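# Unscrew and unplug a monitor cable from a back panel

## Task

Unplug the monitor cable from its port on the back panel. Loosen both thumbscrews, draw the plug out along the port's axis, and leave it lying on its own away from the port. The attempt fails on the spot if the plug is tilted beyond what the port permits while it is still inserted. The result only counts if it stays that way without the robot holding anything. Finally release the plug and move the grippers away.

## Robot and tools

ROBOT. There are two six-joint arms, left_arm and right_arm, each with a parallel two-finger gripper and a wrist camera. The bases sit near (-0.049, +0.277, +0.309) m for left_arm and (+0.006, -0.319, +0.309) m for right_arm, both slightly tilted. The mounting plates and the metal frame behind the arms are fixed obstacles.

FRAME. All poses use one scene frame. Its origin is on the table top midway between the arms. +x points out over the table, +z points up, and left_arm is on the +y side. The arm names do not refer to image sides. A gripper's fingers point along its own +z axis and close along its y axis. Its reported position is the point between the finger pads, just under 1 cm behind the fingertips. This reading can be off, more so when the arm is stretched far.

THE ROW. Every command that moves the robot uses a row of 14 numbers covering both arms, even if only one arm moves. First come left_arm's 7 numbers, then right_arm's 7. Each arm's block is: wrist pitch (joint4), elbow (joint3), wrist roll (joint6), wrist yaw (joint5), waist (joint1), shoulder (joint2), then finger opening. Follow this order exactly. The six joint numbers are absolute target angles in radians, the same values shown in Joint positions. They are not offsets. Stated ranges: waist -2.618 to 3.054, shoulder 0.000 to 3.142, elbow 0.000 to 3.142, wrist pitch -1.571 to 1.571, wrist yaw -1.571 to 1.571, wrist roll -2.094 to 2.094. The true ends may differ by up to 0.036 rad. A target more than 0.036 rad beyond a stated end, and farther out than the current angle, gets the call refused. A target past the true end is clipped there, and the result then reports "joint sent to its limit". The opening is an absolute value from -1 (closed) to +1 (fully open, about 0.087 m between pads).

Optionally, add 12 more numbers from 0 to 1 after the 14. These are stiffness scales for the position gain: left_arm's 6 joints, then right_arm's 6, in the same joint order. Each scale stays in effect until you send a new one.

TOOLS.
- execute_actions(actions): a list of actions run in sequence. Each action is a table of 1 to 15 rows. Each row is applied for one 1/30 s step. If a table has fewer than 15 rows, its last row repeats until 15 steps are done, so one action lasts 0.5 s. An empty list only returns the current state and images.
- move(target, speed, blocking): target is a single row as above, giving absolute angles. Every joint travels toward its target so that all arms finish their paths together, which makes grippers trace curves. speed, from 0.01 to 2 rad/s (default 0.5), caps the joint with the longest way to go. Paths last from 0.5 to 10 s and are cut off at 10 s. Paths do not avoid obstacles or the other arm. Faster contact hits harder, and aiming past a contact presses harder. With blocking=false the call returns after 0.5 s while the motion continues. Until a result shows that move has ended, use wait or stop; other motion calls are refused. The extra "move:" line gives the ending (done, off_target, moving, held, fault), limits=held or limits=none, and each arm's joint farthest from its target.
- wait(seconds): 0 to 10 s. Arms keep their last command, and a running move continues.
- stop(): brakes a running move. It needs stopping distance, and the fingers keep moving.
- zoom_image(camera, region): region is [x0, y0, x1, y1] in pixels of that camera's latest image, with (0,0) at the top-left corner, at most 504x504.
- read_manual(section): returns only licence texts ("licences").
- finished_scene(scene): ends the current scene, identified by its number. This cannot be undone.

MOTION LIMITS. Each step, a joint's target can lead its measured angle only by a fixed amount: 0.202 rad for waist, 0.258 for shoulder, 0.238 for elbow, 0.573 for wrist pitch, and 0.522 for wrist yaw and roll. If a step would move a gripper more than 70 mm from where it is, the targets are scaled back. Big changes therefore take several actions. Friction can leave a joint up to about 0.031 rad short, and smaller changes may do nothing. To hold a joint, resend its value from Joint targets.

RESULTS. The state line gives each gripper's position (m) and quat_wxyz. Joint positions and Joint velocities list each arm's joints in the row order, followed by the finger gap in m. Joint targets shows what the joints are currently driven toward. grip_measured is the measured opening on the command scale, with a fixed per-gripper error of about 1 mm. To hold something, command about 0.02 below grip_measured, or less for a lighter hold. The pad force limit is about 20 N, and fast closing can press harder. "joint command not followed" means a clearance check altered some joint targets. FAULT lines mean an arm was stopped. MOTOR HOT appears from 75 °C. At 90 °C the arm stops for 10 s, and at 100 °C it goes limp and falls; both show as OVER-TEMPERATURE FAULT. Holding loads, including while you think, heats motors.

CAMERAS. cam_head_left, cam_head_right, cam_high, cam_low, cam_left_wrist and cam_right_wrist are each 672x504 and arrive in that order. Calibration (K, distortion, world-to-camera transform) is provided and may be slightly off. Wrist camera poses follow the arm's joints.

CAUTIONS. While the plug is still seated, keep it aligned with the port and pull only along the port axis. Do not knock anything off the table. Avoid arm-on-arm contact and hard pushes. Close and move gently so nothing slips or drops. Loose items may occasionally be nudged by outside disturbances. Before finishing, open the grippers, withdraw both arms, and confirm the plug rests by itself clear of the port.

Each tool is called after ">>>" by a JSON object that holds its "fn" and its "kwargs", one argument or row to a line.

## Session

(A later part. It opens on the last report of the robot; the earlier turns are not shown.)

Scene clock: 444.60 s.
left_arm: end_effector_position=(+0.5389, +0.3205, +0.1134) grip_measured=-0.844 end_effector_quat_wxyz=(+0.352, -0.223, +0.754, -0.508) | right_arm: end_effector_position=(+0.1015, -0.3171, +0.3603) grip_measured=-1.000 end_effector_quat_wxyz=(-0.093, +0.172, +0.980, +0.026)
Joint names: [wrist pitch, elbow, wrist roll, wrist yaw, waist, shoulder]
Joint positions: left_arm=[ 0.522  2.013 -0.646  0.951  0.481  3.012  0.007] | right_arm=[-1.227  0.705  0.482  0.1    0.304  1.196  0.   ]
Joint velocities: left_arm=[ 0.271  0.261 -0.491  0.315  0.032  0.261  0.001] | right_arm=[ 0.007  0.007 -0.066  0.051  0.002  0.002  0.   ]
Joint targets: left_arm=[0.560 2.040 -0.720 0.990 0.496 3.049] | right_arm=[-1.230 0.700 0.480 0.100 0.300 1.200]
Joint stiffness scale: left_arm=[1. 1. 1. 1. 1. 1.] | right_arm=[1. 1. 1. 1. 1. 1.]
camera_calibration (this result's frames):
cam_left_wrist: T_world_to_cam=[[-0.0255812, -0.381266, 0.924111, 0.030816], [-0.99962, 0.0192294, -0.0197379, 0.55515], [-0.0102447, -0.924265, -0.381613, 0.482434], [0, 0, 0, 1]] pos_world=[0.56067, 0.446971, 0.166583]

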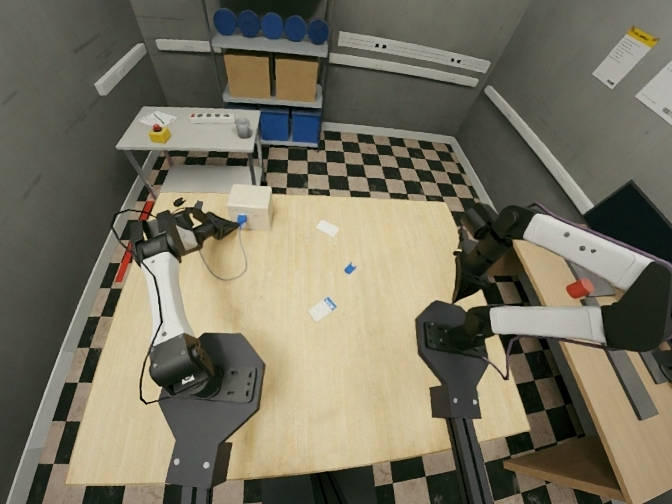

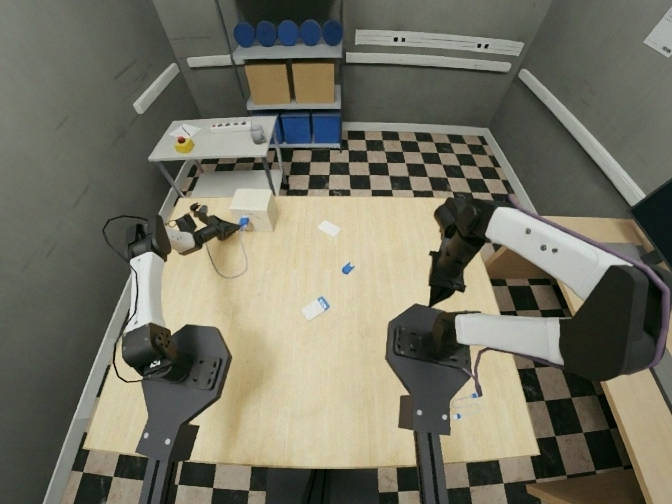

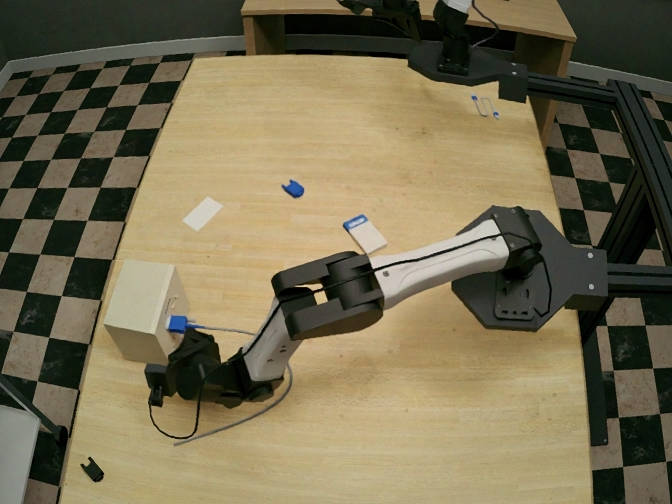

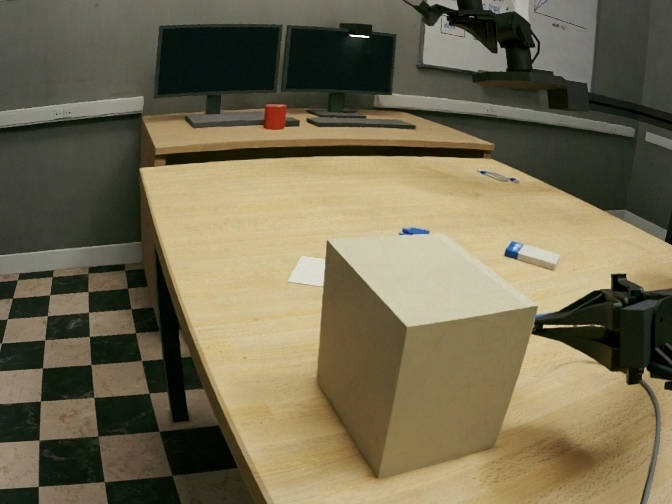

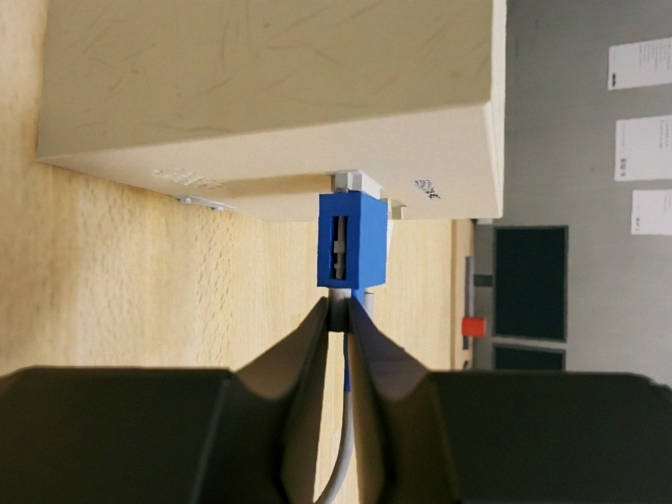

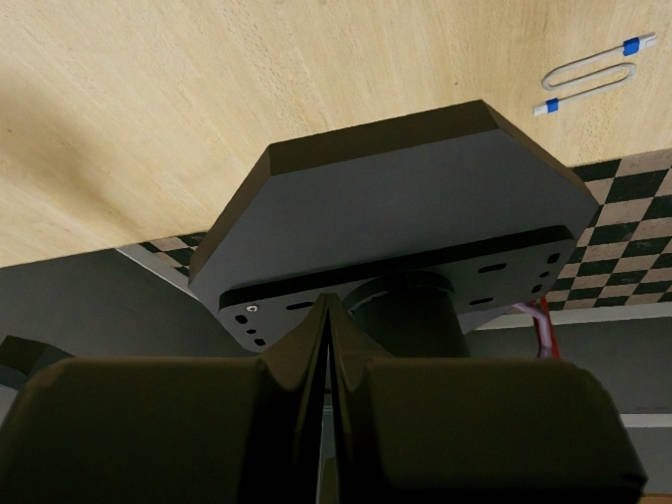

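>>> {"fn": "execute_actions", "kwargs": {
  "actions": [
    [[0.536,2.006,-0.696,0.963,0.483,3.028,-0.72,-1.23,0.7,0.48,0.1,0.3,1.2,-1],[0.536,2.006,-0.696,0.963,0.483,3.028,-0.72,-1.23,0.7,0.48,0.1,0.3,1.2,-1],[0.507,2.006,-0.68,0.963,0.483,3.028,-0.72,-1.23,0.7,0.48,0.1,0.3,1.2,-1],[0.478,1.998,-0.635,0.941,0.481,3.018,-0.72,-1.23,0.7,0.48,0.1,0.3,1.2,-1],[0.449,1.99,-0.588,0.919,0.478,3.008,-0.72,-1.23,0.7,0.48,0.1,0.3,1.2,-1],[0.421,1.981,-0.541,0.898,0.474,2.995,-0.72,-1.23,0.7,0.48,0.1,0.3,1.2,-1],[0.398,1.97,-0.495,0.876,0.47,2.98,-0.72,-1.23,0.7,0.48,0.1,0.3,1.2,-1],[0.381,1.959,-0.453,0.851,0.464,2.962,-0.72,-1.23,0.7,0.48,0.1,0.3,1.2,-1],[0.36,1.945,-0.415,0.822,0.46,2.946,-0.72,-1.23,0.7,0.48,0.1,0.3,1.2,-1],[0.339,1.93,-0.377,0.793,0.454,2.929,-0.72,-1.23,0.7,0.48,0.1,0.3,1.2,-1],[0.32,1.916,-0.34,0.764,0.448,2.912,-0.72,-1.23,0.7,0.48,0.1,0.3,1.2,-1],[0.307,1.902,-0.303,0.735,0.442,2.895,-0.72,-1.23,0.7,0.48,0.1,0.3,1.2,-1],[0.295,1.887,-0.273,0.702,0.435,2.877,-0.72,-1.23,0.7,0.48,0.1,0.3,1.2,-1],[0.283,1.872,-0.243,0.669,0.428,2.858,-0.72,-1.23,0.7,0.48,0.1,0.3,1.2,-1],[0.272,1.857,-0.213,0.636,0.421,2.841,-0.72,-1.23,0.7,0.48,0.1,0.3,1.2,-1]],
    [[0.263,1.844,-0.182,0.603,0.412,2.826,-0.73,-1.23,0.7,0.48,0.1,0.3,1.2,-1],[0.257,1.831,-0.153,0.568,0.403,2.81,-0.73,-1.23,0.7,0.48,0.1,0.3,1.2,-1],[0.25,1.817,-0.125,0.533,0.394,2.795,-0.74,-1.23,0.7,0.48,0.1,0.3,1.2,-1],[0.243,1.803,-0.097,0.498,0.386,2.779,-0.75,-1.23,0.7,0.48,0.1,0.3,1.2,-1],[0.237,1.79,-0.069,0.462,0.377,2.767,-0.75,-1.23,0.7,0.48,0.1,0.3,1.2,-1],[0.234,1.777,-0.041,0.427,0.368,2.755,-0.76,-1.23,0.7,0.48,0.1,0.3,1.2,-1],[0.232,1.764,-0.013,0.387,0.358,2.744,-0.77,-1.23,0.7,0.48,0.1,0.3,1.2,-1],[0.232,1.754,0.015,0.348,0.347,2.733,-0.78,-1.23,0.7,0.48,0.1,0.3,1.2,-1],[0.232,1.745,0.043,0.308,0.336,2.723,-0.79,-1.23,0.7,0.48,0.1,0.3,1.2,-1],[0.232,1.738,0.07,0.269,0.325,2.714,-0.79,-1.23,0.7,0.48,0.1,0.3,1.2,-1],[0.234,1.733,0.076,0.249,0.317,2.706,-0.79,-1.23,0.7,0.48,0.1,0.3,1.2,-1],[0.236,1.729,0.076,0.249,0.31,2.702,-0.79,-1.23,0.7,0.48,0.1,0.3,1.2,-1],[0.238,1.725,0.076,0.249,0.304,2.698,-0.79,-1.23,0.7,0.48,0.1,0.3,1.2,-1],[0.238,1.722,0.076,0.249,0.3,2.695,-0.79,-1.23,0.7,0.48,0.1,0.3,1.2,-1],[0.238,1.72,0.076,0.249,0.297,2.693,-0.79,-1.23,0.7,0.48,0.1,0.3,1.2,-1]],
    [[0.238,1.718,0.076,0.249,0.294,2.691,-0.79,-1.23,0.7,0.48,0.1,0.3,1.2,-1],[0.238,1.717,0.076,0.249,0.292,2.689,-0.79,-1.23,0.7,0.48,0.1,0.3,1.2,-1],[0.238,1.716,0.076,0.249,0.29,2.688,-0.79,-1.23,0.7,0.48,0.1,0.3,1.2,-1],[0.238,1.715,0.076,0.249,0.289,2.687,-0.79,-1.23,0.7,0.48,0.1,0.3,1.2,-1],[0.238,1.714,0.076,0.249,0.288,2.686,-0.79,-1.23,0.7,0.48,0.1,0.3,1.2,-1],[0.238,1.713,0.076,0.249,0.286,2.685,-0.79,-1.23,0.7,0.48,0.1,0.3,1.2,-1],[0.238,1.713,0.076,0.249,0.285,2.684,-0.79,-1.23,0.7,0.48,0.1,0.3,1.2,-1],[0.238,1.713,0.076,0.249,0.284,2.683,-0.79,-1.23,0.7,0.48,0.1,0.3,1.2,-1],[0.238,1.713,0.076,0.249,0.283,2.683,-0.79,-1.23,0.7,0.48,0.1,0.3,1.2,-1]]
  ]
}}

>>> {"fn": "zoom_image", "kwargs": {
  "camera": "cam_left_wrist",
  "region": [290,150,490,350]
}}

>>> {"fn": "execute_actions", "kwargs": {
  "actions": [
    [[0.25,1.735,0.07,0.26,0.296,2.693,-0.83,-1.23,0.7,0.48,0.1,0.3,1.2,-1],[0.25,1.735,0.07,0.26,0.298,2.693,-0.86,-1.23,0.7,0.48,0.1,0.3,1.2,-1],[0.255,1.747,0.045,0.28,0.3,2.705,-1,-1.23,0.7,0.48,0.1,0.3,1.2,-1],[0.259,1.751,0.017,0.319,0.304,2.709,-1,-1.23,0.7,0.48,0.1,0.3,1.2,-1],[0.261,1.756,-0.011,0.358,0.311,2.713,-1,-1.23,0.7,0.48,0.1,0.3,1.2,-1],[0.264,1.761,-0.038,0.397,0.319,2.718,-1,-1.23,0.7,0.48,0.1,0.3,1.2,-1],[0.269,1.768,-0.066,0.436,0.328,2.724,-1,-1.23,0.7,0.48,0.1,0.3,1.2,-1],[0.277,1.775,-0.094,0.472,0.338,2.731,-1,-1.23,0.7,0.48,0.1,0.3,1.2,-1],[0.284,1.783,-0.123,0.507,0.349,2.738,-1,-1.23,0.7,0.48,0.1,0.3,1.2,-1],[0.292,1.791,-0.152,0.541,0.359,2.747,-1,-1.23,0.7,0.48,0.1,0.3,1.2,-1],[0.3,1.801,-0.181,0.576,0.369,2.757,-1,-1.23,0.7,0.48,0.1,0.3,1.2,-1],[0.311,1.811,-0.21,0.61,0.378,2.768,-1,-1.23,0.7,0.48,0.1,0.3,1.2,-1],[0.322,1.823,-0.24,0.643,0.388,2.78,-1,-1.23,0.7,0.48,0.1,0.3,1.2,-1],[0.333,1.834,-0.27,0.677,0.398,2.792,-1,-1.23,0.7,0.48,0.1,0.3,1.2,-1],[0.344,1.847,-0.3,0.71,0.407,2.806,-1,-1.23,0.7,0.48,0.1,0.3,1.2,-1]],
    [[0.359,1.86,-0.332,0.743,0.417,2.821,-1,-1.23,0.7,0.48,0.1,0.3,1.2,-1],[0.378,1.873,-0.367,0.774,0.426,2.837,-1,-1.23,0.7,0.48,0.1,0.3,1.2,-1],[0.397,1.887,-0.405,0.803,0.435,2.852,-1,-1.23,0.7,0.48,0.1,0.3,1.2,-1],[0.416,1.9,-0.442,0.832,0.444,2.868,-1,-1.23,0.7,0.48,0.1,0.3,1.2,-1],[0.435,1.915,-0.48,0.861,0.452,2.886,-1,-1.23,0.7,0.48,0.1,0.3,1.2,-1],[0.463,1.93,-0.52,0.89,0.459,2.904,-1,-1.23,0.7,0.48,0.1,0.3,1.2,-1],[0.491,1.945,-0.567,0.912,0.466,2.923,-1,-1.23,0.7,0.48,0.1,0.3,1.2,-1],[0.518,1.96,-0.613,0.934,0.473,2.941,-1,-1.23,0.7,0.48,0.1,0.3,1.2,-1],[0.546,1.976,-0.66,0.957,0.478,2.961,-1,-1.23,0.7,0.48,0.1,0.3,1.2,-1],[0.56,1.992,-0.705,0.979,0.482,2.982,-1,-1.23,0.7,0.48,0.1,0.3,1.2,-1],[0.56,2.005,-0.72,0.99,0.486,3.0,-1,-1.23,0.7,0.48,0.1,0.3,1.2,-1],[0.56,2.017,-0.72,0.99,0.49,3.016,-1,-1.23,0.7,0.48,0.1,0.3,1.2,-1],[0.56,2.027,-0.72,0.99,0.492,3.03,-1,-1.23,0.7,0.48,0.1,0.3,1.2,-1],[0.56,2.034,-0.72,0.99,0.494,3.04,-1,-1.23,0.7,0.48,0.1,0.3,1.2,-1],[0.56,2.04,-0.72,0.99,0.496,3.049,-1,-1.23,0.7,0.48,0.1,0.3,1.2,-1]]
  ]
}}

>>> {"fn": "zoom_image", "kwargs": {
  "camera": "cam_left_wrist",
  "region": [250,140,450,340]
}}

Scene clock: 449.40 s.
left_arm: end_effector_position=(+0.5423, +0.3215, +0.1161) grip_measured=-0.790 end_effector_quat_wxyz=(+0.389, -0.041, +0.909, -0.145) | right_arm: end_effector_position=(+0.1015, -0.3171, +0.3603) grip_measured=-1.000 end_effector_quat_wxyz=(-0.093, +0.172, +0.980, +0.026)
Joint names: [wrist pitch, elbow, wrist roll, wrist yaw, waist, shoulder]
Joint positions: left_arm=[0.266 1.735 0.069 0.266 0.291 2.69  0.009] | right_arm=[-1.227  0.705  0.482  0.1    0.304  1.196  0.   ]
Joint velocities: left_arm=[ 0.022 -0.002  0.066  0.022 -0.017 -0.007  0.001] | right_arm=[ 0.051 -0.012  0.037 -0.051 -0.012  0.007  0.   ]
Joint targets: left_arm=[0.238 1.713 0.076 0.249 0.283 2.683] | right_arm=[-1.230 0.700 0.480 0.100 0.300 1.200]
Joint stiffness scale: left_arm=[1. 1. 1. 1. 1. 1.] | right_arm=[1. 1. 1. 1. 1. 1.]
camera_calibration (this result's frames):
cam_left_wrist: T_world_to_cam=[[-0.0428368, -0.953933, 0.296946, 0.295035], [-0.99688, 0.0605341, 0.0506569, 0.535651], [-0.0662987, -0.293849, -0.95355, 0.378552], [0, 0, 0, 1]] pos_world=[0.571715, 0.360255, 0.246225]

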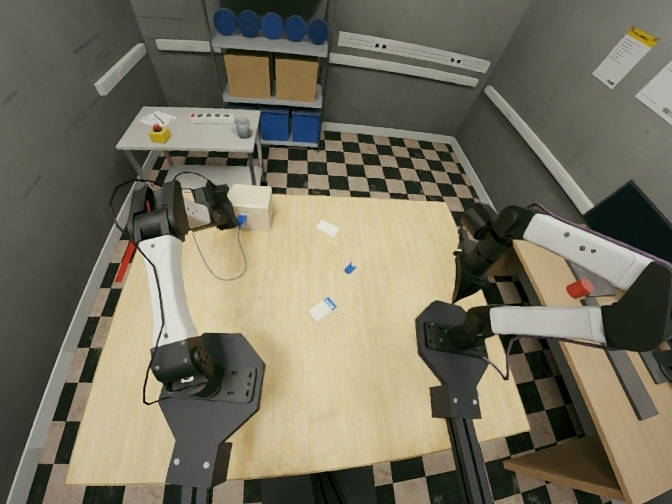

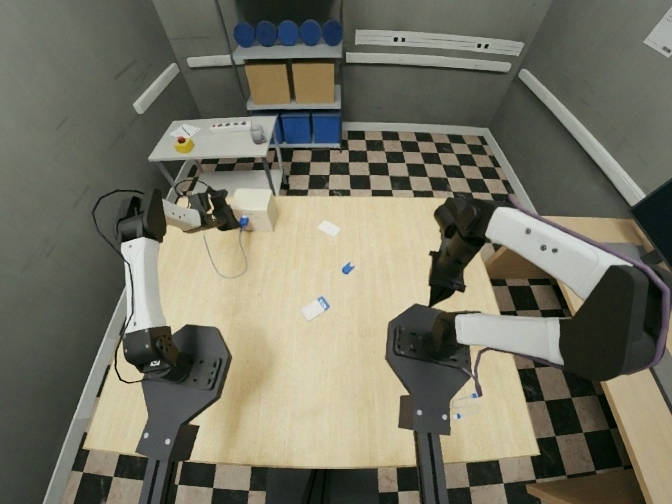

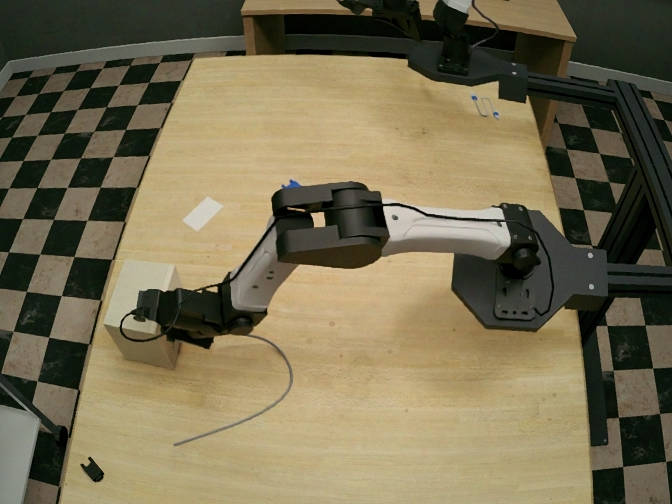

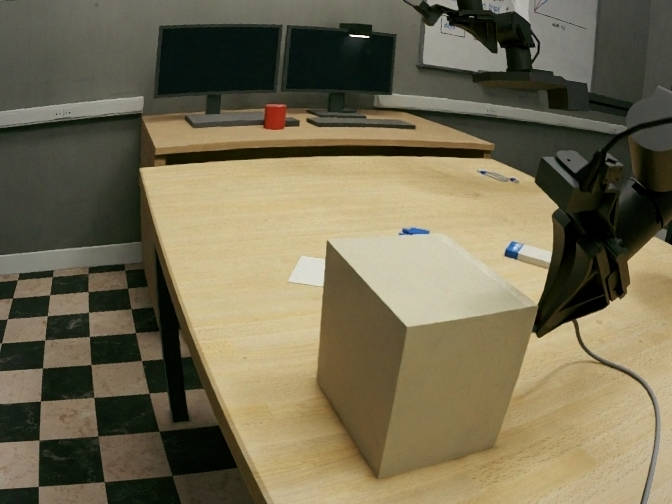

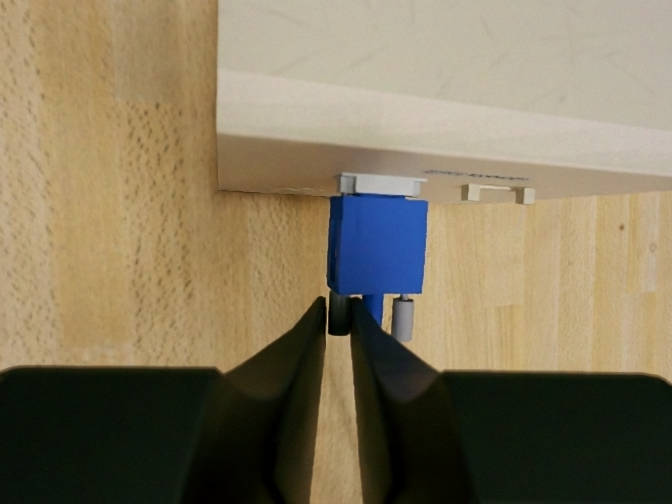

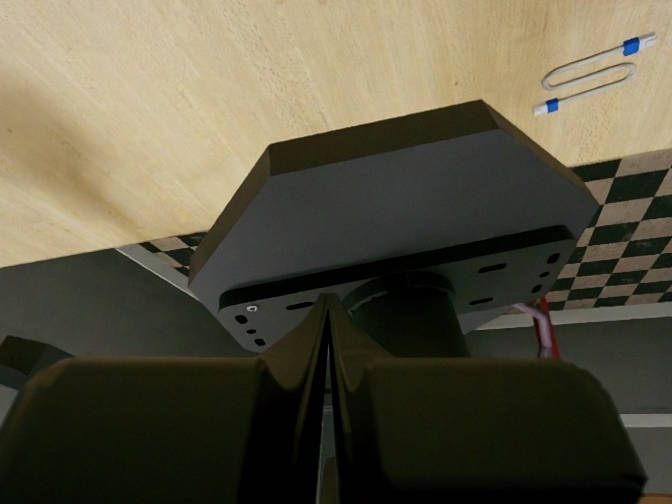

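Region (290, 150, 490, 350) of cam_left_wrist's 672x504 image, scaled by 2.520, with more detail than that image has.

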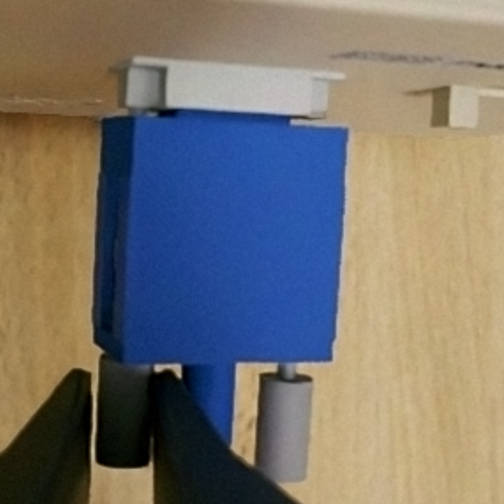

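Scene clock: 450.40 s.
left_arm: end_effector_position=(+0.5401, +0.3216, +0.1139) grip_measured=-0.842 end_effector_quat_wxyz=(+0.354, -0.224, +0.753, -0.507) | right_arm: end_effector_position=(+0.1015, -0.3171, +0.3603) grip_measured=-1.000 end_effector_quat_wxyz=(-0.093, +0.172, +0.980, +0.026)
Joint names: [wrist pitch, elbow, wrist roll, wrist yaw, waist, shoulder]
Joint positions: left_arm=[ 0.525  2.014 -0.648  0.947  0.482  3.011  0.007] | right_arm=[-1.227  0.705  0.482  0.1    0.304  1.196  0.   ]
Joint velocities: left_arm=[ 0.286  0.247 -0.505  0.271  0.046  0.261 -0.   ] | right_arm=[-0.095 -0.007  0.066 -0.022  0.002 -0.007  0.   ]
Joint targets: left_arm=[0.560 2.040 -0.720 0.990 0.496 3.049] | right_arm=[-1.230 0.700 0.480 0.100 0.300 1.200]
Joint stiffness scale: left_arm=[1. 1. 1. 1. 1. 1.] | right_arm=[1. 1. 1. 1. 1. 1.]
camera_calibration (this result's frames):
cam_left_wrist: T_world_to_cam=[[-0.0250686, -0.383704, 0.923116, 0.0314193], [-0.999674, 0.0140631, -0.0213022, 0.558174], [-0.00480816, -0.923349, -0.383931, 0.480759], [0, 0, 0, 1]] pos_world=[0.561092, 0.448114, 0.167465]

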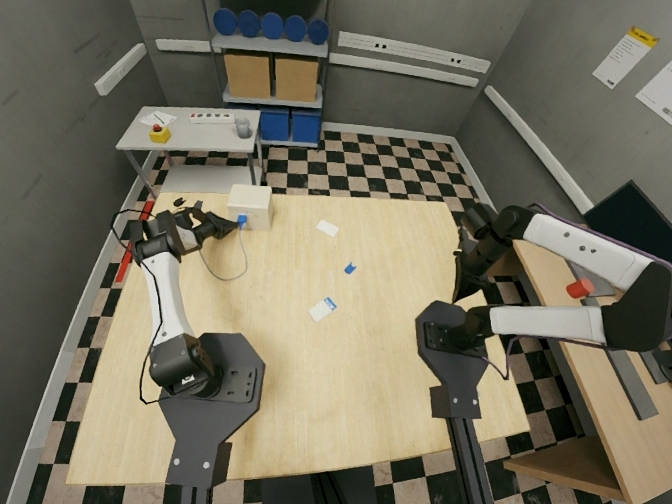

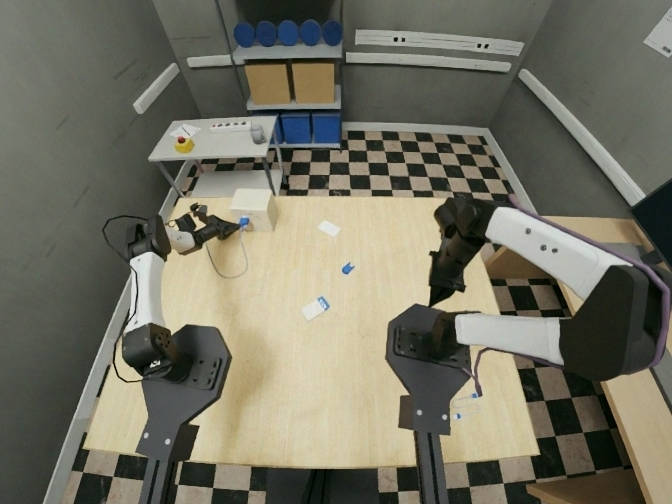

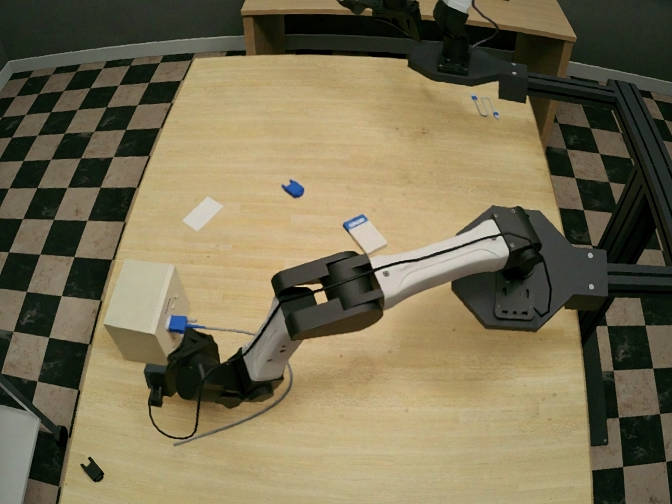

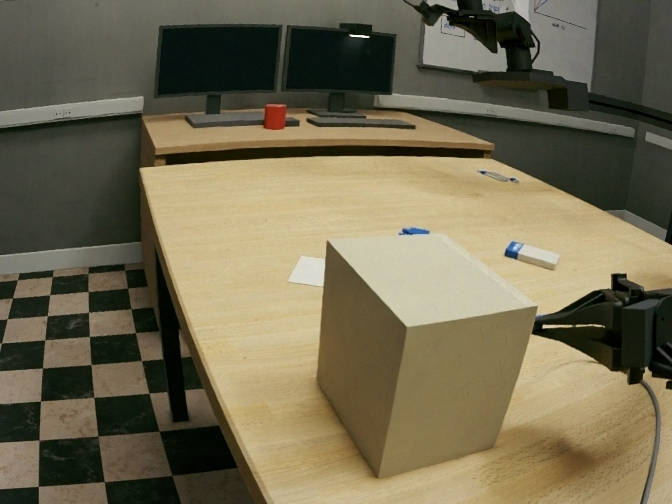

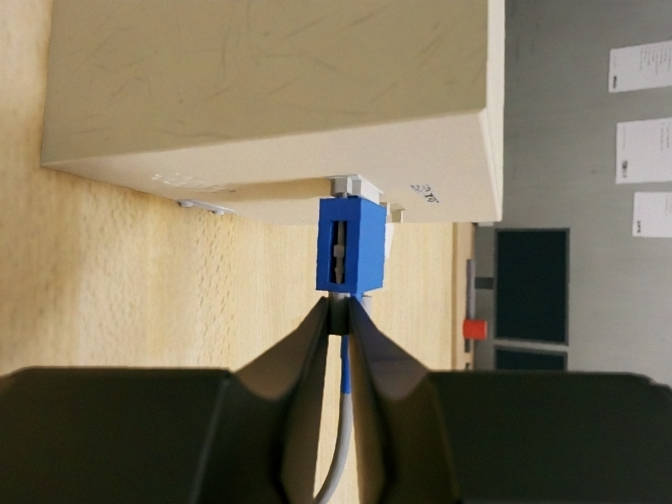

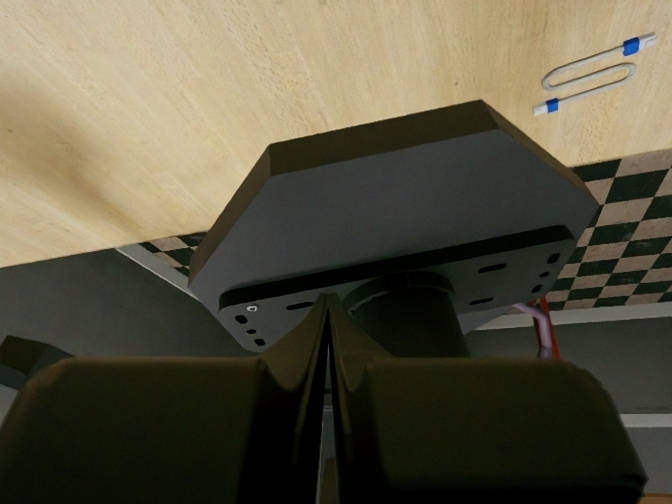

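Region (250, 140, 450, 340) of cam_left_wrist's 672x504 image, scaled by 2.520, with more detail than that image has.

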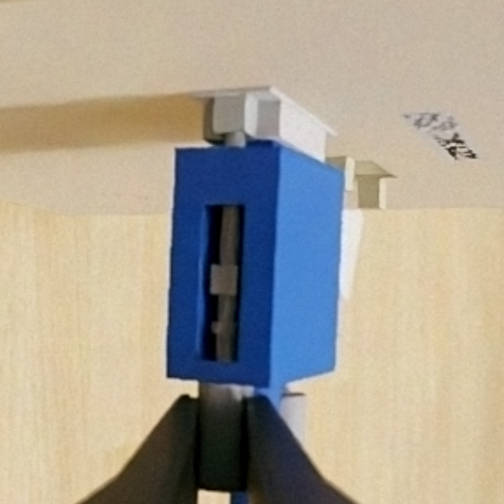

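Repeat.

>>> {"fn": "execute_actions", "kwargs": {
  "actions": [
    [[0.536,2.006,-0.696,0.963,0.483,3.028,-0.72,-1.23,0.7,0.48,0.1,0.3,1.2,-1],[0.536,2.006,-0.696,0.963,0.483,3.028,-0.72,-1.23,0.7,0.48,0.1,0.3,1.2,-1],[0.507,2.006,-0.68,0.963,0.483,3.028,-0.72,-1.23,0.7,0.48,0.1,0.3,1.2,-1],[0.478,1.998,-0.635,0.941,0.481,3.018,-0.72,-1.23,0.7,0.48,0.1,0.3,1.2,-1],[0.449,1.99,-0.588,0.919,0.478,3.008,-0.72,-1.23,0.7,0.48,0.1,0.3,1.2,-1],[0.421,1.981,-0.541,0.898,0.474,2.995,-0.72,-1.23,0.7,0.48,0.1,0.3,1.2,-1],[0.398,1.97,-0.495,0.876,0.47,2.98,-0.72,-1.23,0.7,0.48,0.1,0.3,1.2,-1],[0.381,1.959,-0.453,0.851,0.464,2.962,-0.72,-1.23,0.7,0.48,0.1,0.3,1.2,-1],[0.36,1.945,-0.415,0.822,0.46,2.946,-0.72,-1.23,0.7,0.48,0.1,0.3,1.2,-1],[0.339,1.93,-0.377,0.793,0.454,2.929,-0.72,-1.23,0.7,0.48,0.1,0.3,1.2,-1],[0.32,1.916,-0.34,0.764,0.448,2.912,-0.72,-1.23,0.7,0.48,0.1,0.3,1.2,-1],[0.307,1.902,-0.303,0.735,0.442,2.895,-0.72,-1.23,0.7,0.48,0.1,0.3,1.2,-1],[0.295,1.887,-0.273,0.702,0.435,2.877,-0.72,-1.23,0.7,0.48,0.1,0.3,1.2,-1],[0.283,1.872,-0.243,0.669,0.428,2.858,-0.72,-1.23,0.7,0.48,0.1,0.3,1.2,-1],[0.272,1.857,-0.213,0.636,0.421,2.841,-0.72,-1.23,0.7,0.48,0.1,0.3,1.2,-1]],
    [[0.263,1.844,-0.182,0.603,0.412,2.826,-0.73,-1.23,0.7,0.48,0.1,0.3,1.2,-1],[0.257,1.831,-0.153,0.568,0.403,2.81,-0.73,-1.23,0.7,0.48,0.1,0.3,1.2,-1],[0.25,1.817,-0.125,0.533,0.394,2.795,-0.74,-1.23,0.7,0.48,0.1,0.3,1.2,-1],[0.243,1.803,-0.097,0.498,0.386,2.779,-0.75,-1.23,0.7,0.48,0.1,0.3,1.2,-1],[0.237,1.79,-0.069,0.462,0.377,2.767,-0.75,-1.23,0.7,0.48,0.1,0.3,1.2,-1],[0.234,1.777,-0.041,0.427,0.368,2.755,-0.76,-1.23,0.7,0.48,0.1,0.3,1.2,-1],[0.232,1.764,-0.013,0.387,0.358,2.744,-0.77,-1.23,0.7,0.48,0.1,0.3,1.2,-1],[0.232,1.754,0.015,0.348,0.347,2.733,-0.78,-1.23,0.7,0.48,0.1,0.3,1.2,-1],[0.232,1.745,0.043,0.308,0.336,2.723,-0.79,-1.23,0.7,0.48,0.1,0.3,1.2,-1],[0.232,1.738,0.07,0.269,0.325,2.714,-0.79,-1.23,0.7,0.48,0.1,0.3,1.2,-1],[0.234,1.733,0.076,0.249,0.317,2.706,-0.79,-1.23,0.7,0.48,0.1,0.3,1.2,-1],[0.236,1.729,0.076,0.249,0.31,2.702,-0.79,-1.23,0.7,0.48,0.1,0.3,1.2,-1],[0.238,1.725,0.076,0.249,0.304,2.698,-0.79,-1.23,0.7,0.48,0.1,0.3,1.2,-1],[0.238,1.722,0.076,0.249,0.3,2.695,-0.79,-1.23,0.7,0.48,0.1,0.3,1.2,-1],[0.238,1.72,0.076,0.249,0.297,2.693,-0.79,-1.23,0.7,0.48,0.1,0.3,1.2,-1]],
    [[0.238,1.718,0.076,0.249,0.294,2.691,-0.79,-1.23,0.7,0.48,0.1,0.3,1.2,-1],[0.238,1.717,0.076,0.249,0.292,2.689,-0.79,-1.23,0.7,0.48,0.1,0.3,1.2,-1],[0.238,1.716,0.076,0.249,0.29,2.688,-0.79,-1.23,0.7,0.48,0.1,0.3,1.2,-1],[0.238,1.715,0.076,0.249,0.289,2.687,-0.79,-1.23,0.7,0.48,0.1,0.3,1.2,-1],[0.238,1.714,0.076,0.249,0.288,2.686,-0.79,-1.23,0.7,0.48,0.1,0.3,1.2,-1],[0.238,1.713,0.076,0.249,0.286,2.685,-0.79,-1.23,0.7,0.48,0.1,0.3,1.2,-1],[0.238,1.713,0.076,0.249,0.285,2.684,-0.79,-1.23,0.7,0.48,0.1,0.3,1.2,-1],[0.238,1.713,0.076,0.249,0.284,2.683,-0.79,-1.23,0.7,0.48,0.1,0.3,1.2,-1],[0.238,1.713,0.076,0.249,0.283,2.683,-0.79,-1.23,0.7,0.48,0.1,0.3,1.2,-1]],
    [[0.25,1.735,0.07,0.26,0.296,2.693,-0.83,-1.23,0.7,0.48,0.1,0.3,1.2,-1],[0.25,1.735,0.07,0.26,0.298,2.693,-0.86,-1.23,0.7,0.48,0.1,0.3,1.2,-1],[0.255,1.747,0.045,0.28,0.3,2.705,-1,-1.23,0.7,0.48,0.1,0.3,1.2,-1],[0.259,1.751,0.017,0.319,0.304,2.709,-1,-1.23,0.7,0.48,0.1,0.3,1.2,-1],[0.261,1.756,-0.011,0.358,0.311,2.713,-1,-1.23,0.7,0.48,0.1,0.3,1.2,-1],[0.264,1.761,-0.038,0.397,0.319,2.718,-1,-1.23,0.7,0.48,0.1,0.3,1.2,-1],[0.269,1.768,-0.066,0.436,0.328,2.724,-1,-1.23,0.7,0.48,0.1,0.3,1.2,-1],[0.277,1.775,-0.094,0.472,0.338,2.731,-1,-1.23,0.7,0.48,0.1,0.3,1.2,-1],[0.284,1.783,-0.123,0.507,0.349,2.738,-1,-1.23,0.7,0.48,0.1,0.3,1.2,-1],[0.292,1.791,-0.152,0.541,0.359,2.747,-1,-1.23,0.7,0.48,0.1,0.3,1.2,-1],[0.3,1.801,-0.181,0.576,0.369,2.757,-1,-1.23,0.7,0.48,0.1,0.3,1.2,-1],[0.311,1.811,-0.21,0.61,0.378,2.768,-1,-1.23,0.7,0.48,0.1,0.3,1.2,-1],[0.322,1.823,-0.24,0.643,0.388,2.78,-1,-1.23,0.7,0.48,0.1,0.3,1.2,-1],[0.333,1.834,-0.27,0.677,0.398,2.792,-1,-1.23,0.7,0.48,0.1,0.3,1.2,-1],[0.344,1.847,-0.3,0.71,0.407,2.806,-1,-1.23,0.7,0.48,0.1,0.3,1.2,-1]],
    [[0.359,1.86,-0.332,0.743,0.417,2.821,-1,-1.23,0.7,0.48,0.1,0.3,1.2,-1],[0.378,1.873,-0.367,0.774,0.426,2.837,-1,-1.23,0.7,0.48,0.1,0.3,1.2,-1],[0.397,1.887,-0.405,0.803,0.435,2.852,-1,-1.23,0.7,0.48,0.1,0.3,1.2,-1],[0.416,1.9,-0.442,0.832,0.444,2.868,-1,-1.23,0.7,0.48,0.1,0.3,1.2,-1],[0.435,1.915,-0.48,0.861,0.452,2.886,-1,-1.23,0.7,0.48,0.1,0.3,1.2,-1],[0.463,1.93,-0.52,0.89,0.459,2.904,-1,-1.23,0.7,0.48,0.1,0.3,1.2,-1],[0.491,1.945,-0.567,0.912,0.466,2.923,-1,-1.23,0.7,0.48,0.1,0.3,1.2,-1],[0.518,1.96,-0.613,0.934,0.473,2.941,-1,-1.23,0.7,0.48,0.1,0.3,1.2,-1],[0.546,1.976,-0.66,0.957,0.478,2.961,-1,-1.23,0.7,0.48,0.1,0.3,1.2,-1],[0.56,1.992,-0.705,0.979,0.482,2.982,-1,-1.23,0.7,0.48,0.1,0.3,1.2,-1],[0.56,2.005,-0.72,0.99,0.486,3.0,-1,-1.23,0.7,0.48,0.1,0.3,1.2,-1],[0.56,2.017,-0.72,0.99,0.49,3.016,-1,-1.23,0.7,0.48,0.1,0.3,1.2,-1],[0.56,2.027,-0.72,0.99,0.492,3.03,-1,-1.23,0.7,0.48,0.1,0.3,1.2,-1],[0.56,2.034,-0.72,0.99,0.494,3.04,-1,-1.23,0.7,0.48,0.1,0.3,1.2,-1],[0.56,2.04,-0.72,0.99,0.496,3.049,-1,-1.23,0.7,0.48,0.1,0.3,1.2,-1]]
  ]
}}

>>> {"fn": "zoom_image", "kwargs": {
  "camera": "cam_left_wrist",
  "region": [270,150,430,340]
}}

Scene clock: 456.27 s.
left_arm: end_effector_position=(+0.5402, +0.3215, +0.1140) grip_measured=-0.842 end_effector_quat_wxyz=(+0.355, -0.224, +0.753, -0.507) | right_arm: end_effector_position=(+0.1015, -0.3171, +0.3603) grip_measured=-1.000 end_effector_quat_wxyz=(-0.093, +0.172, +0.980, +0.026)
Joint names: [wrist pitch, elbow, wrist roll, wrist yaw, waist, shoulder]
Joint positions: left_arm=[ 0.526  2.014 -0.648  0.946  0.481  3.011  0.007] | right_arm=[-1.227  0.705  0.482  0.1    0.304  1.196  0.   ]
Joint velocities: left_arm=[ 0.344  0.252 -0.374  0.286  0.051  0.261 -0.001] | right_arm=[ 0.051 -0.002 -0.037 -0.022 -0.002  0.012  0.   ]
Joint targets: left_arm=[0.560 2.040 -0.720 0.990 0.496 3.049] | right_arm=[-1.230 0.700 0.480 0.100 0.300 1.200]
Joint stiffness scale: left_arm=[1. 1. 1. 1. 1. 1.] | right_arm=[1. 1. 1. 1. 1. 1.]
camera_calibration (this result's frames):
cam_left_wrist: T_world_to_cam=[[-0.0254039, -0.383849, 0.923046, 0.0315152], [-0.999667, 0.013945, -0.0217136, 0.558403], [-0.00453715, -0.92329, -0.384076, 0.480512], [0, 0, 0, 1]] pos_world=[0.561198, 0.447963, 0.167588]

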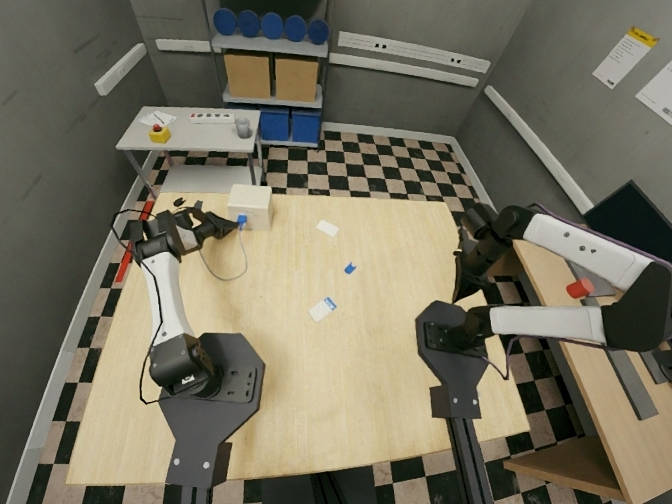

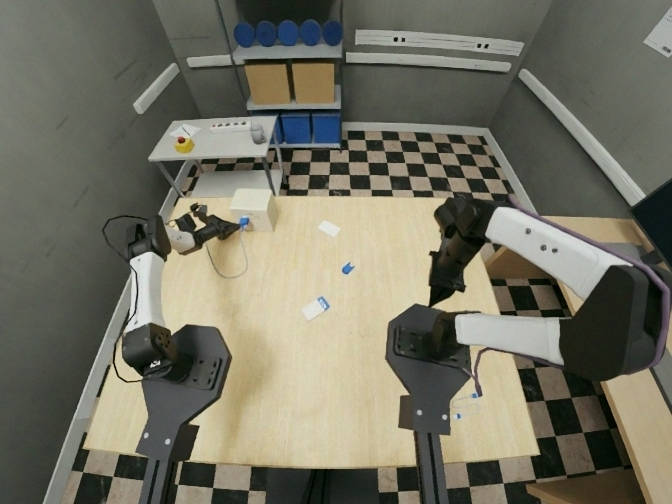

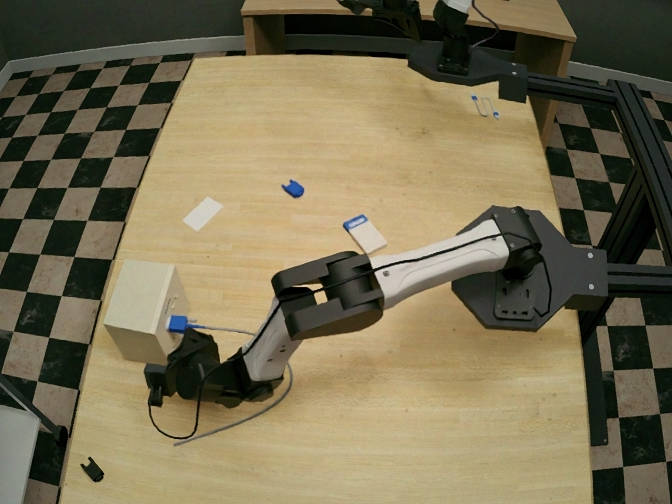

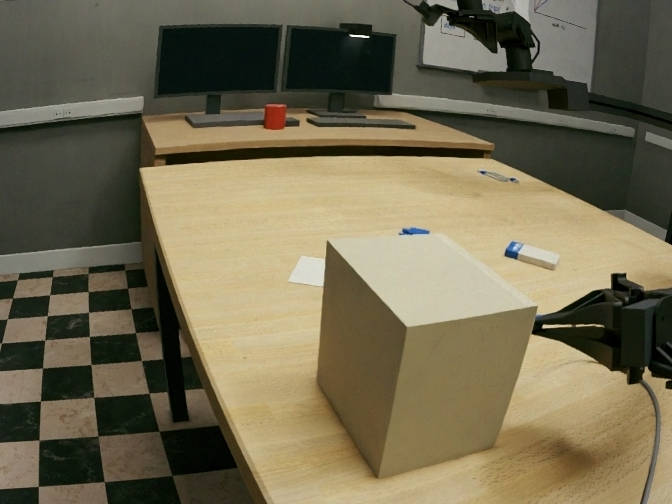

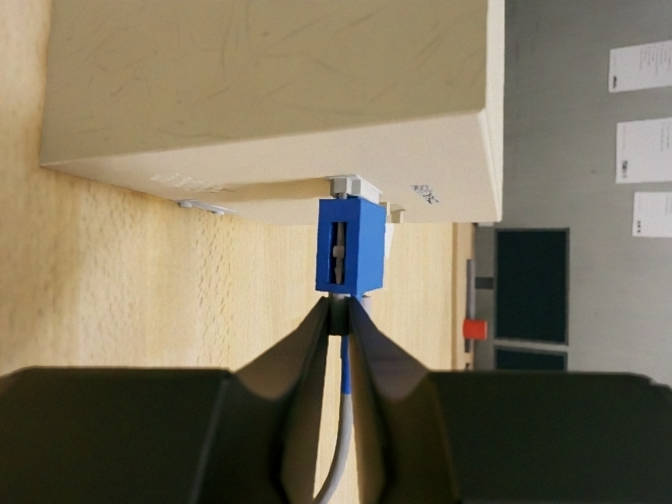

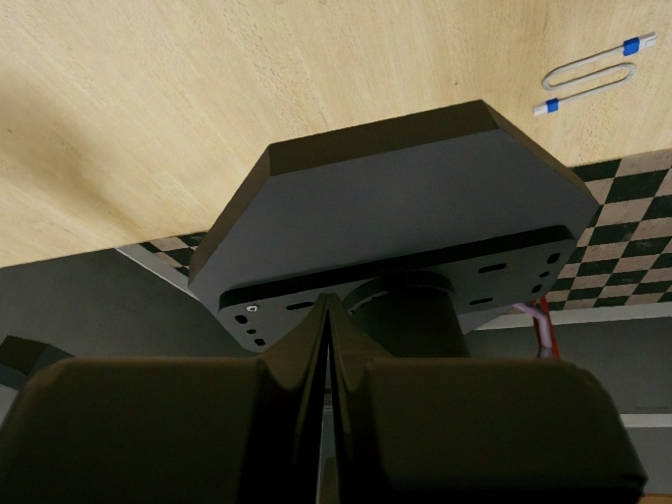

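Region (270, 150, 430, 340) of cam_left_wrist's 672x504 image, scaled by 2.653, with more detail than that image has; it fills the left 424 columns of this view, and the rest is white.

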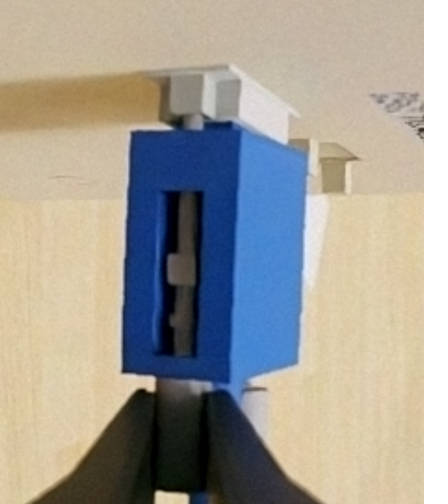

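>>> {"fn": "execute_actions", "kwargs": {
  "actions": [
    [[0.536,2.006,-0.696,0.963,0.483,3.028,-0.72,-1.23,0.7,0.48,0.1,0.3,1.2,-1],[0.536,2.006,-0.696,0.963,0.483,3.028,-0.72,-1.23,0.7,0.48,0.1,0.3,1.2,-1],[0.507,2.006,-0.68,0.963,0.483,3.028,-0.72,-1.23,0.7,0.48,0.1,0.3,1.2,-1],[0.478,1.998,-0.635,0.941,0.481,3.018,-0.72,-1.23,0.7,0.48,0.1,0.3,1.2,-1],[0.449,1.99,-0.588,0.919,0.478,3.008,-0.72,-1.23,0.7,0.48,0.1,0.3,1.2,-1],[0.421,1.981,-0.541,0.898,0.474,2.995,-0.72,-1.23,0.7,0.48,0.1,0.3,1.2,-1],[0.398,1.97,-0.495,0.876,0.47,2.98,-0.72,-1.23,0.7,0.48,0.1,0.3,1.2,-1],[0.381,1.959,-0.453,0.851,0.464,2.962,-0.72,-1.23,0.7,0.48,0.1,0.3,1.2,-1],[0.36,1.945,-0.415,0.822,0.46,2.946,-0.72,-1.23,0.7,0.48,0.1,0.3,1.2,-1],[0.339,1.93,-0.377,0.793,0.454,2.929,-0.72,-1.23,0.7,0.48,0.1,0.3,1.2,-1],[0.32,1.916,-0.34,0.764,0.448,2.912,-0.72,-1.23,0.7,0.48,0.1,0.3,1.2,-1],[0.307,1.902,-0.303,0.735,0.442,2.895,-0.72,-1.23,0.7,0.48,0.1,0.3,1.2,-1],[0.295,1.887,-0.273,0.702,0.435,2.877,-0.72,-1.23,0.7,0.48,0.1,0.3,1.2,-1],[0.283,1.872,-0.243,0.669,0.428,2.858,-0.72,-1.23,0.7,0.48,0.1,0.3,1.2,-1],[0.272,1.857,-0.213,0.636,0.421,2.841,-0.72,-1.23,0.7,0.48,0.1,0.3,1.2,-1]],
    [[0.263,1.844,-0.182,0.603,0.412,2.826,-0.73,-1.23,0.7,0.48,0.1,0.3,1.2,-1],[0.257,1.831,-0.153,0.568,0.403,2.81,-0.73,-1.23,0.7,0.48,0.1,0.3,1.2,-1],[0.25,1.817,-0.125,0.533,0.394,2.795,-0.74,-1.23,0.7,0.48,0.1,0.3,1.2,-1],[0.243,1.803,-0.097,0.498,0.386,2.779,-0.75,-1.23,0.7,0.48,0.1,0.3,1.2,-1],[0.237,1.79,-0.069,0.462,0.377,2.767,-0.75,-1.23,0.7,0.48,0.1,0.3,1.2,-1],[0.234,1.777,-0.041,0.427,0.368,2.755,-0.76,-1.23,0.7,0.48,0.1,0.3,1.2,-1],[0.232,1.764,-0.013,0.387,0.358,2.744,-0.77,-1.23,0.7,0.48,0.1,0.3,1.2,-1],[0.232,1.754,0.015,0.348,0.347,2.733,-0.78,-1.23,0.7,0.48,0.1,0.3,1.2,-1],[0.232,1.745,0.043,0.308,0.336,2.723,-0.79,-1.23,0.7,0.48,0.1,0.3,1.2,-1],[0.232,1.738,0.07,0.269,0.325,2.714,-0.79,-1.23,0.7,0.48,0.1,0.3,1.2,-1],[0.234,1.733,0.076,0.249,0.317,2.706,-0.79,-1.23,0.7,0.48,0.1,0.3,1.2,-1],[0.236,1.729,0.076,0.249,0.31,2.702,-0.79,-1.23,0.7,0.48,0.1,0.3,1.2,-1],[0.238,1.725,0.076,0.249,0.304,2.698,-0.79,-1.23,0.7,0.48,0.1,0.3,1.2,-1],[0.238,1.722,0.076,0.249,0.3,2.695,-0.79,-1.23,0.7,0.48,0.1,0.3,1.2,-1],[0.238,1.72,0.076,0.249,0.297,2.693,-0.79,-1.23,0.7,0.48,0.1,0.3,1.2,-1]],
    [[0.238,1.718,0.076,0.249,0.294,2.691,-0.79,-1.23,0.7,0.48,0.1,0.3,1.2,-1],[0.238,1.717,0.076,0.249,0.292,2.689,-0.79,-1.23,0.7,0.48,0.1,0.3,1.2,-1],[0.238,1.716,0.076,0.249,0.29,2.688,-0.79,-1.23,0.7,0.48,0.1,0.3,1.2,-1],[0.238,1.715,0.076,0.249,0.289,2.687,-0.79,-1.23,0.7,0.48,0.1,0.3,1.2,-1],[0.238,1.714,0.076,0.249,0.288,2.686,-0.79,-1.23,0.7,0.48,0.1,0.3,1.2,-1],[0.238,1.713,0.076,0.249,0.286,2.685,-0.79,-1.23,0.7,0.48,0.1,0.3,1.2,-1],[0.238,1.713,0.076,0.249,0.285,2.684,-0.79,-1.23,0.7,0.48,0.1,0.3,1.2,-1],[0.238,1.713,0.076,0.249,0.284,2.683,-0.79,-1.23,0.7,0.48,0.1,0.3,1.2,-1],[0.238,1.713,0.076,0.249,0.283,2.683,-0.79,-1.23,0.7,0.48,0.1,0.3,1.2,-1]],
    [[0.25,1.735,0.07,0.26,0.296,2.693,-0.83,-1.23,0.7,0.48,0.1,0.3,1.2,-1],[0.25,1.735,0.07,0.26,0.298,2.693,-0.86,-1.23,0.7,0.48,0.1,0.3,1.2,-1],[0.255,1.747,0.045,0.28,0.3,2.705,-1,-1.23,0.7,0.48,0.1,0.3,1.2,-1],[0.259,1.751,0.017,0.319,0.304,2.709,-1,-1.23,0.7,0.48,0.1,0.3,1.2,-1],[0.261,1.756,-0.011,0.358,0.311,2.713,-1,-1.23,0.7,0.48,0.1,0.3,1.2,-1],[0.264,1.761,-0.038,0.397,0.319,2.718,-1,-1.23,0.7,0.48,0.1,0.3,1.2,-1],[0.269,1.768,-0.066,0.436,0.328,2.724,-1,-1.23,0.7,0.48,0.1,0.3,1.2,-1],[0.277,1.775,-0.094,0.472,0.338,2.731,-1,-1.23,0.7,0.48,0.1,0.3,1.2,-1],[0.284,1.783,-0.123,0.507,0.349,2.738,-1,-1.23,0.7,0.48,0.1,0.3,1.2,-1],[0.292,1.791,-0.152,0.541,0.359,2.747,-1,-1.23,0.7,0.48,0.1,0.3,1.2,-1],[0.3,1.801,-0.181,0.576,0.369,2.757,-1,-1.23,0.7,0.48,0.1,0.3,1.2,-1],[0.311,1.811,-0.21,0.61,0.378,2.768,-1,-1.23,0.7,0.48,0.1,0.3,1.2,-1],[0.322,1.823,-0.24,0.643,0.388,2.78,-1,-1.23,0.7,0.48,0.1,0.3,1.2,-1],[0.333,1.834,-0.27,0.677,0.398,2.792,-1,-1.23,0.7,0.48,0.1,0.3,1.2,-1],[0.344,1.847,-0.3,0.71,0.407,2.806,-1,-1.23,0.7,0.48,0.1,0.3,1.2,-1]],
    [[0.359,1.86,-0.332,0.743,0.417,2.821,-1,-1.23,0.7,0.48,0.1,0.3,1.2,-1],[0.378,1.873,-0.367,0.774,0.426,2.837,-1,-1.23,0.7,0.48,0.1,0.3,1.2,-1],[0.397,1.887,-0.405,0.803,0.435,2.852,-1,-1.23,0.7,0.48,0.1,0.3,1.2,-1],[0.416,1.9,-0.442,0.832,0.444,2.868,-1,-1.23,0.7,0.48,0.1,0.3,1.2,-1],[0.435,1.915,-0.48,0.861,0.452,2.886,-1,-1.23,0.7,0.48,0.1,0.3,1.2,-1],[0.463,1.93,-0.52,0.89,0.459,2.904,-1,-1.23,0.7,0.48,0.1,0.3,1.2,-1],[0.491,1.945,-0.567,0.912,0.466,2.923,-1,-1.23,0.7,0.48,0.1,0.3,1.2,-1],[0.518,1.96,-0.613,0.934,0.473,2.941,-1,-1.23,0.7,0.48,0.1,0.3,1.2,-1],[0.546,1.976,-0.66,0.957,0.478,2.961,-1,-1.23,0.7,0.48,0.1,0.3,1.2,-1],[0.56,1.992,-0.705,0.979,0.482,2.982,-1,-1.23,0.7,0.48,0.1,0.3,1.2,-1],[0.56,2.005,-0.72,0.99,0.486,3.0,-1,-1.23,0.7,0.48,0.1,0.3,1.2,-1],[0.56,2.017,-0.72,0.99,0.49,3.016,-1,-1.23,0.7,0.48,0.1,0.3,1.2,-1],[0.56,2.027,-0.72,0.99,0.492,3.03,-1,-1.23,0.7,0.48,0.1,0.3,1.2,-1],[0.56,2.034,-0.72,0.99,0.494,3.04,-1,-1.23,0.7,0.48,0.1,0.3,1.2,-1],[0.56,2.04,-0.72,0.99,0.496,3.049,-1,-1.23,0.7,0.48,0.1,0.3,1.2,-1]]
  ]
}}

>>> {"fn": "zoom_image", "kwargs": {
  "camera": "cam_left_wrist",
  "region": [270,150,430,340]
}}

Scene clock: 461.93 s.
left_arm: end_effector_position=(+0.5403, +0.3213, +0.1141) grip_measured=-0.842 end_effector_quat_wxyz=(+0.354, -0.225, +0.753, -0.507) | right_arm: end_effector_position=(+0.1015, -0.3171, +0.3603) grip_measured=-1.000 end_effector_quat_wxyz=(-0.093, +0.172, +0.980, +0.026)
Joint names: [wrist pitch, elbow, wrist roll, wrist yaw, waist, shoulder]
Joint positions: left_arm=[ 0.525  2.014 -0.649  0.946  0.481  3.011  0.007] | right_arm=[-1.227  0.705  0.482  0.1    0.304  1.196  0.   ]
Joint velocities: left_arm=[ 0.242  0.276 -0.491  0.242  0.056  0.266 -0.   ] | right_arm=[ 0.066 -0.012 -0.037  0.022  0.002 -0.002  0.   ]
Joint targets: left_arm=[0.560 2.040 -0.720 0.990 0.496 3.049] | right_arm=[-1.230 0.700 0.480 0.100 0.300 1.200]
Joint stiffness scale: left_arm=[1. 1. 1. 1. 1. 1.] | right_arm=[1. 1. 1. 1. 1. 1.]
camera_calibration (this result's frames):
cam_left_wrist: T_world_to_cam=[[-0.0251158, -0.383275, 0.923293, 0.0309546], [-0.999673, 0.0141255, -0.0213297, 0.558407], [-0.00486687, -0.923526, -0.383504, 0.480562], [0, 0, 0, 1]] pos_world=[0.561341, 0.447788, 0.167628]

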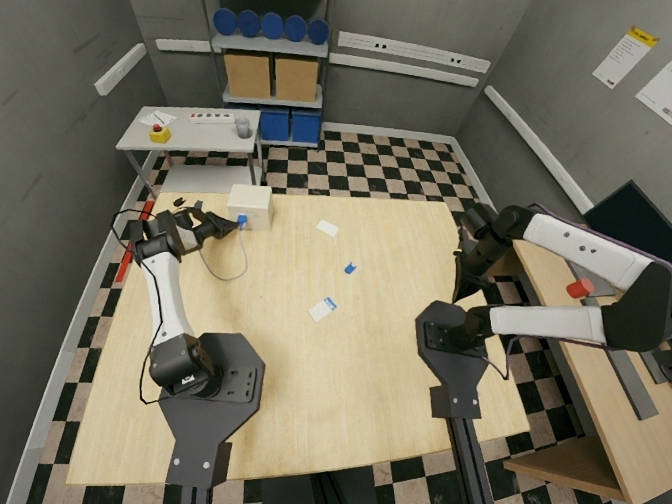

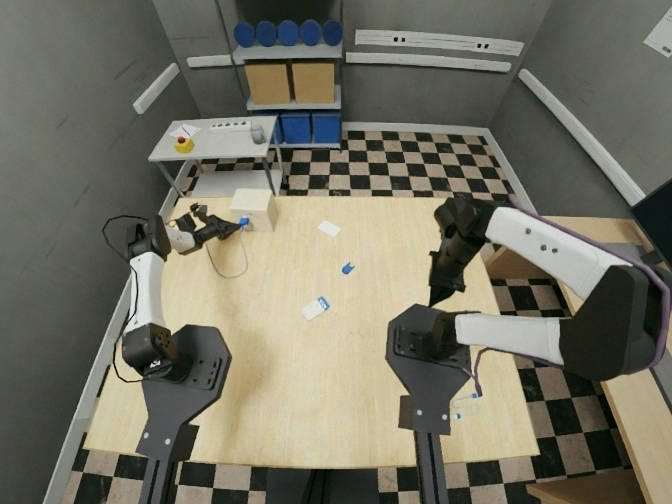

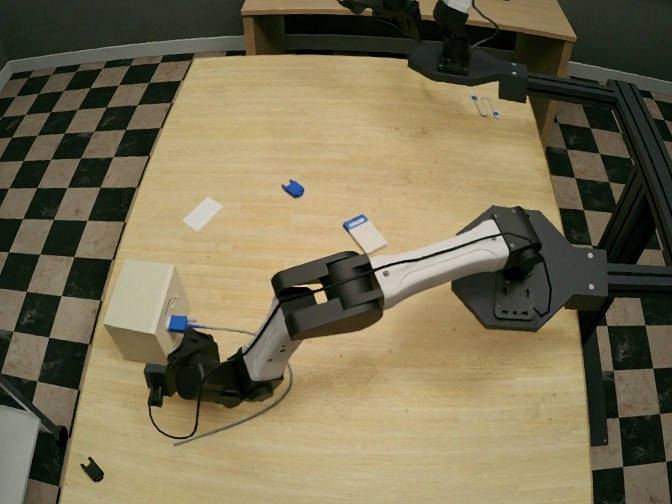

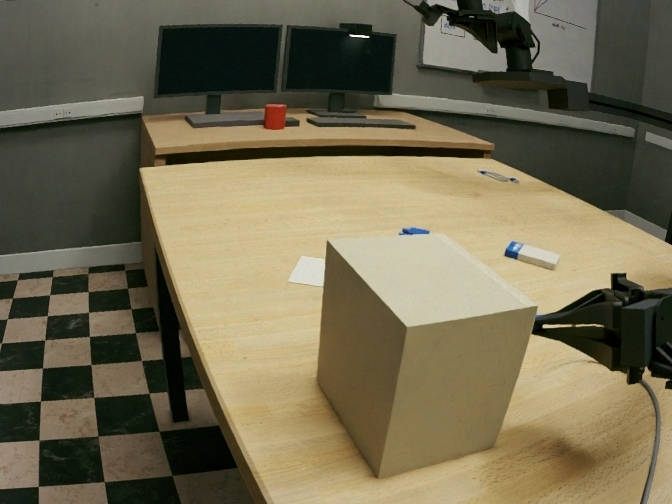

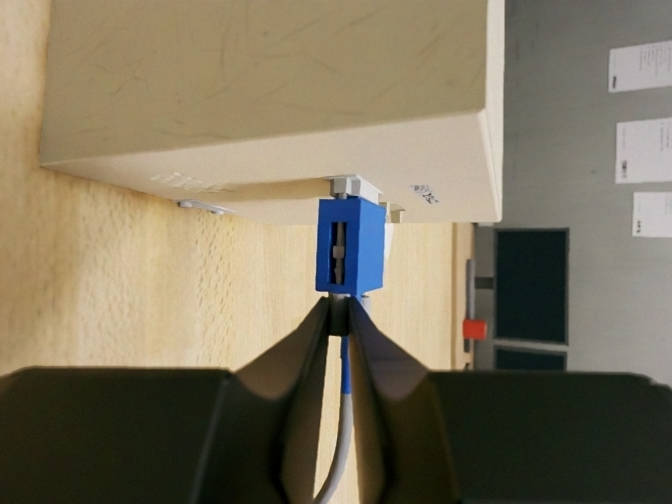

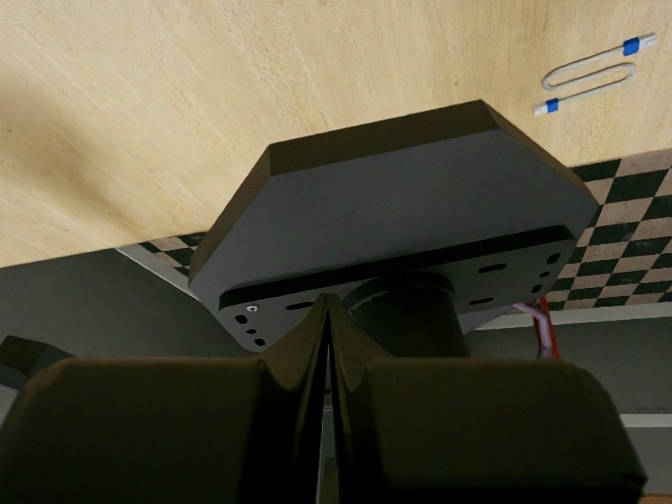

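Region (270, 150, 430, 340) of cam_left_wrist's 672x504 image, scaled by 2.653, with more detail than that image has; it fills the left 424 columns of this view, and the rest is white.

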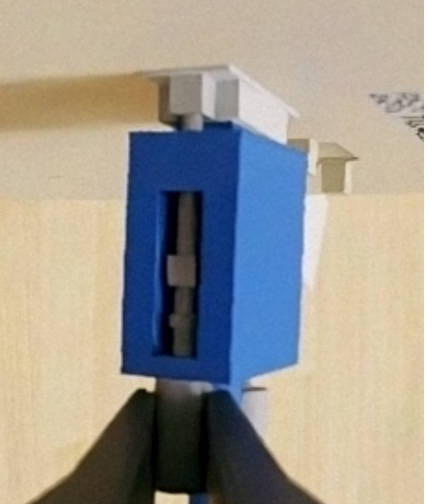

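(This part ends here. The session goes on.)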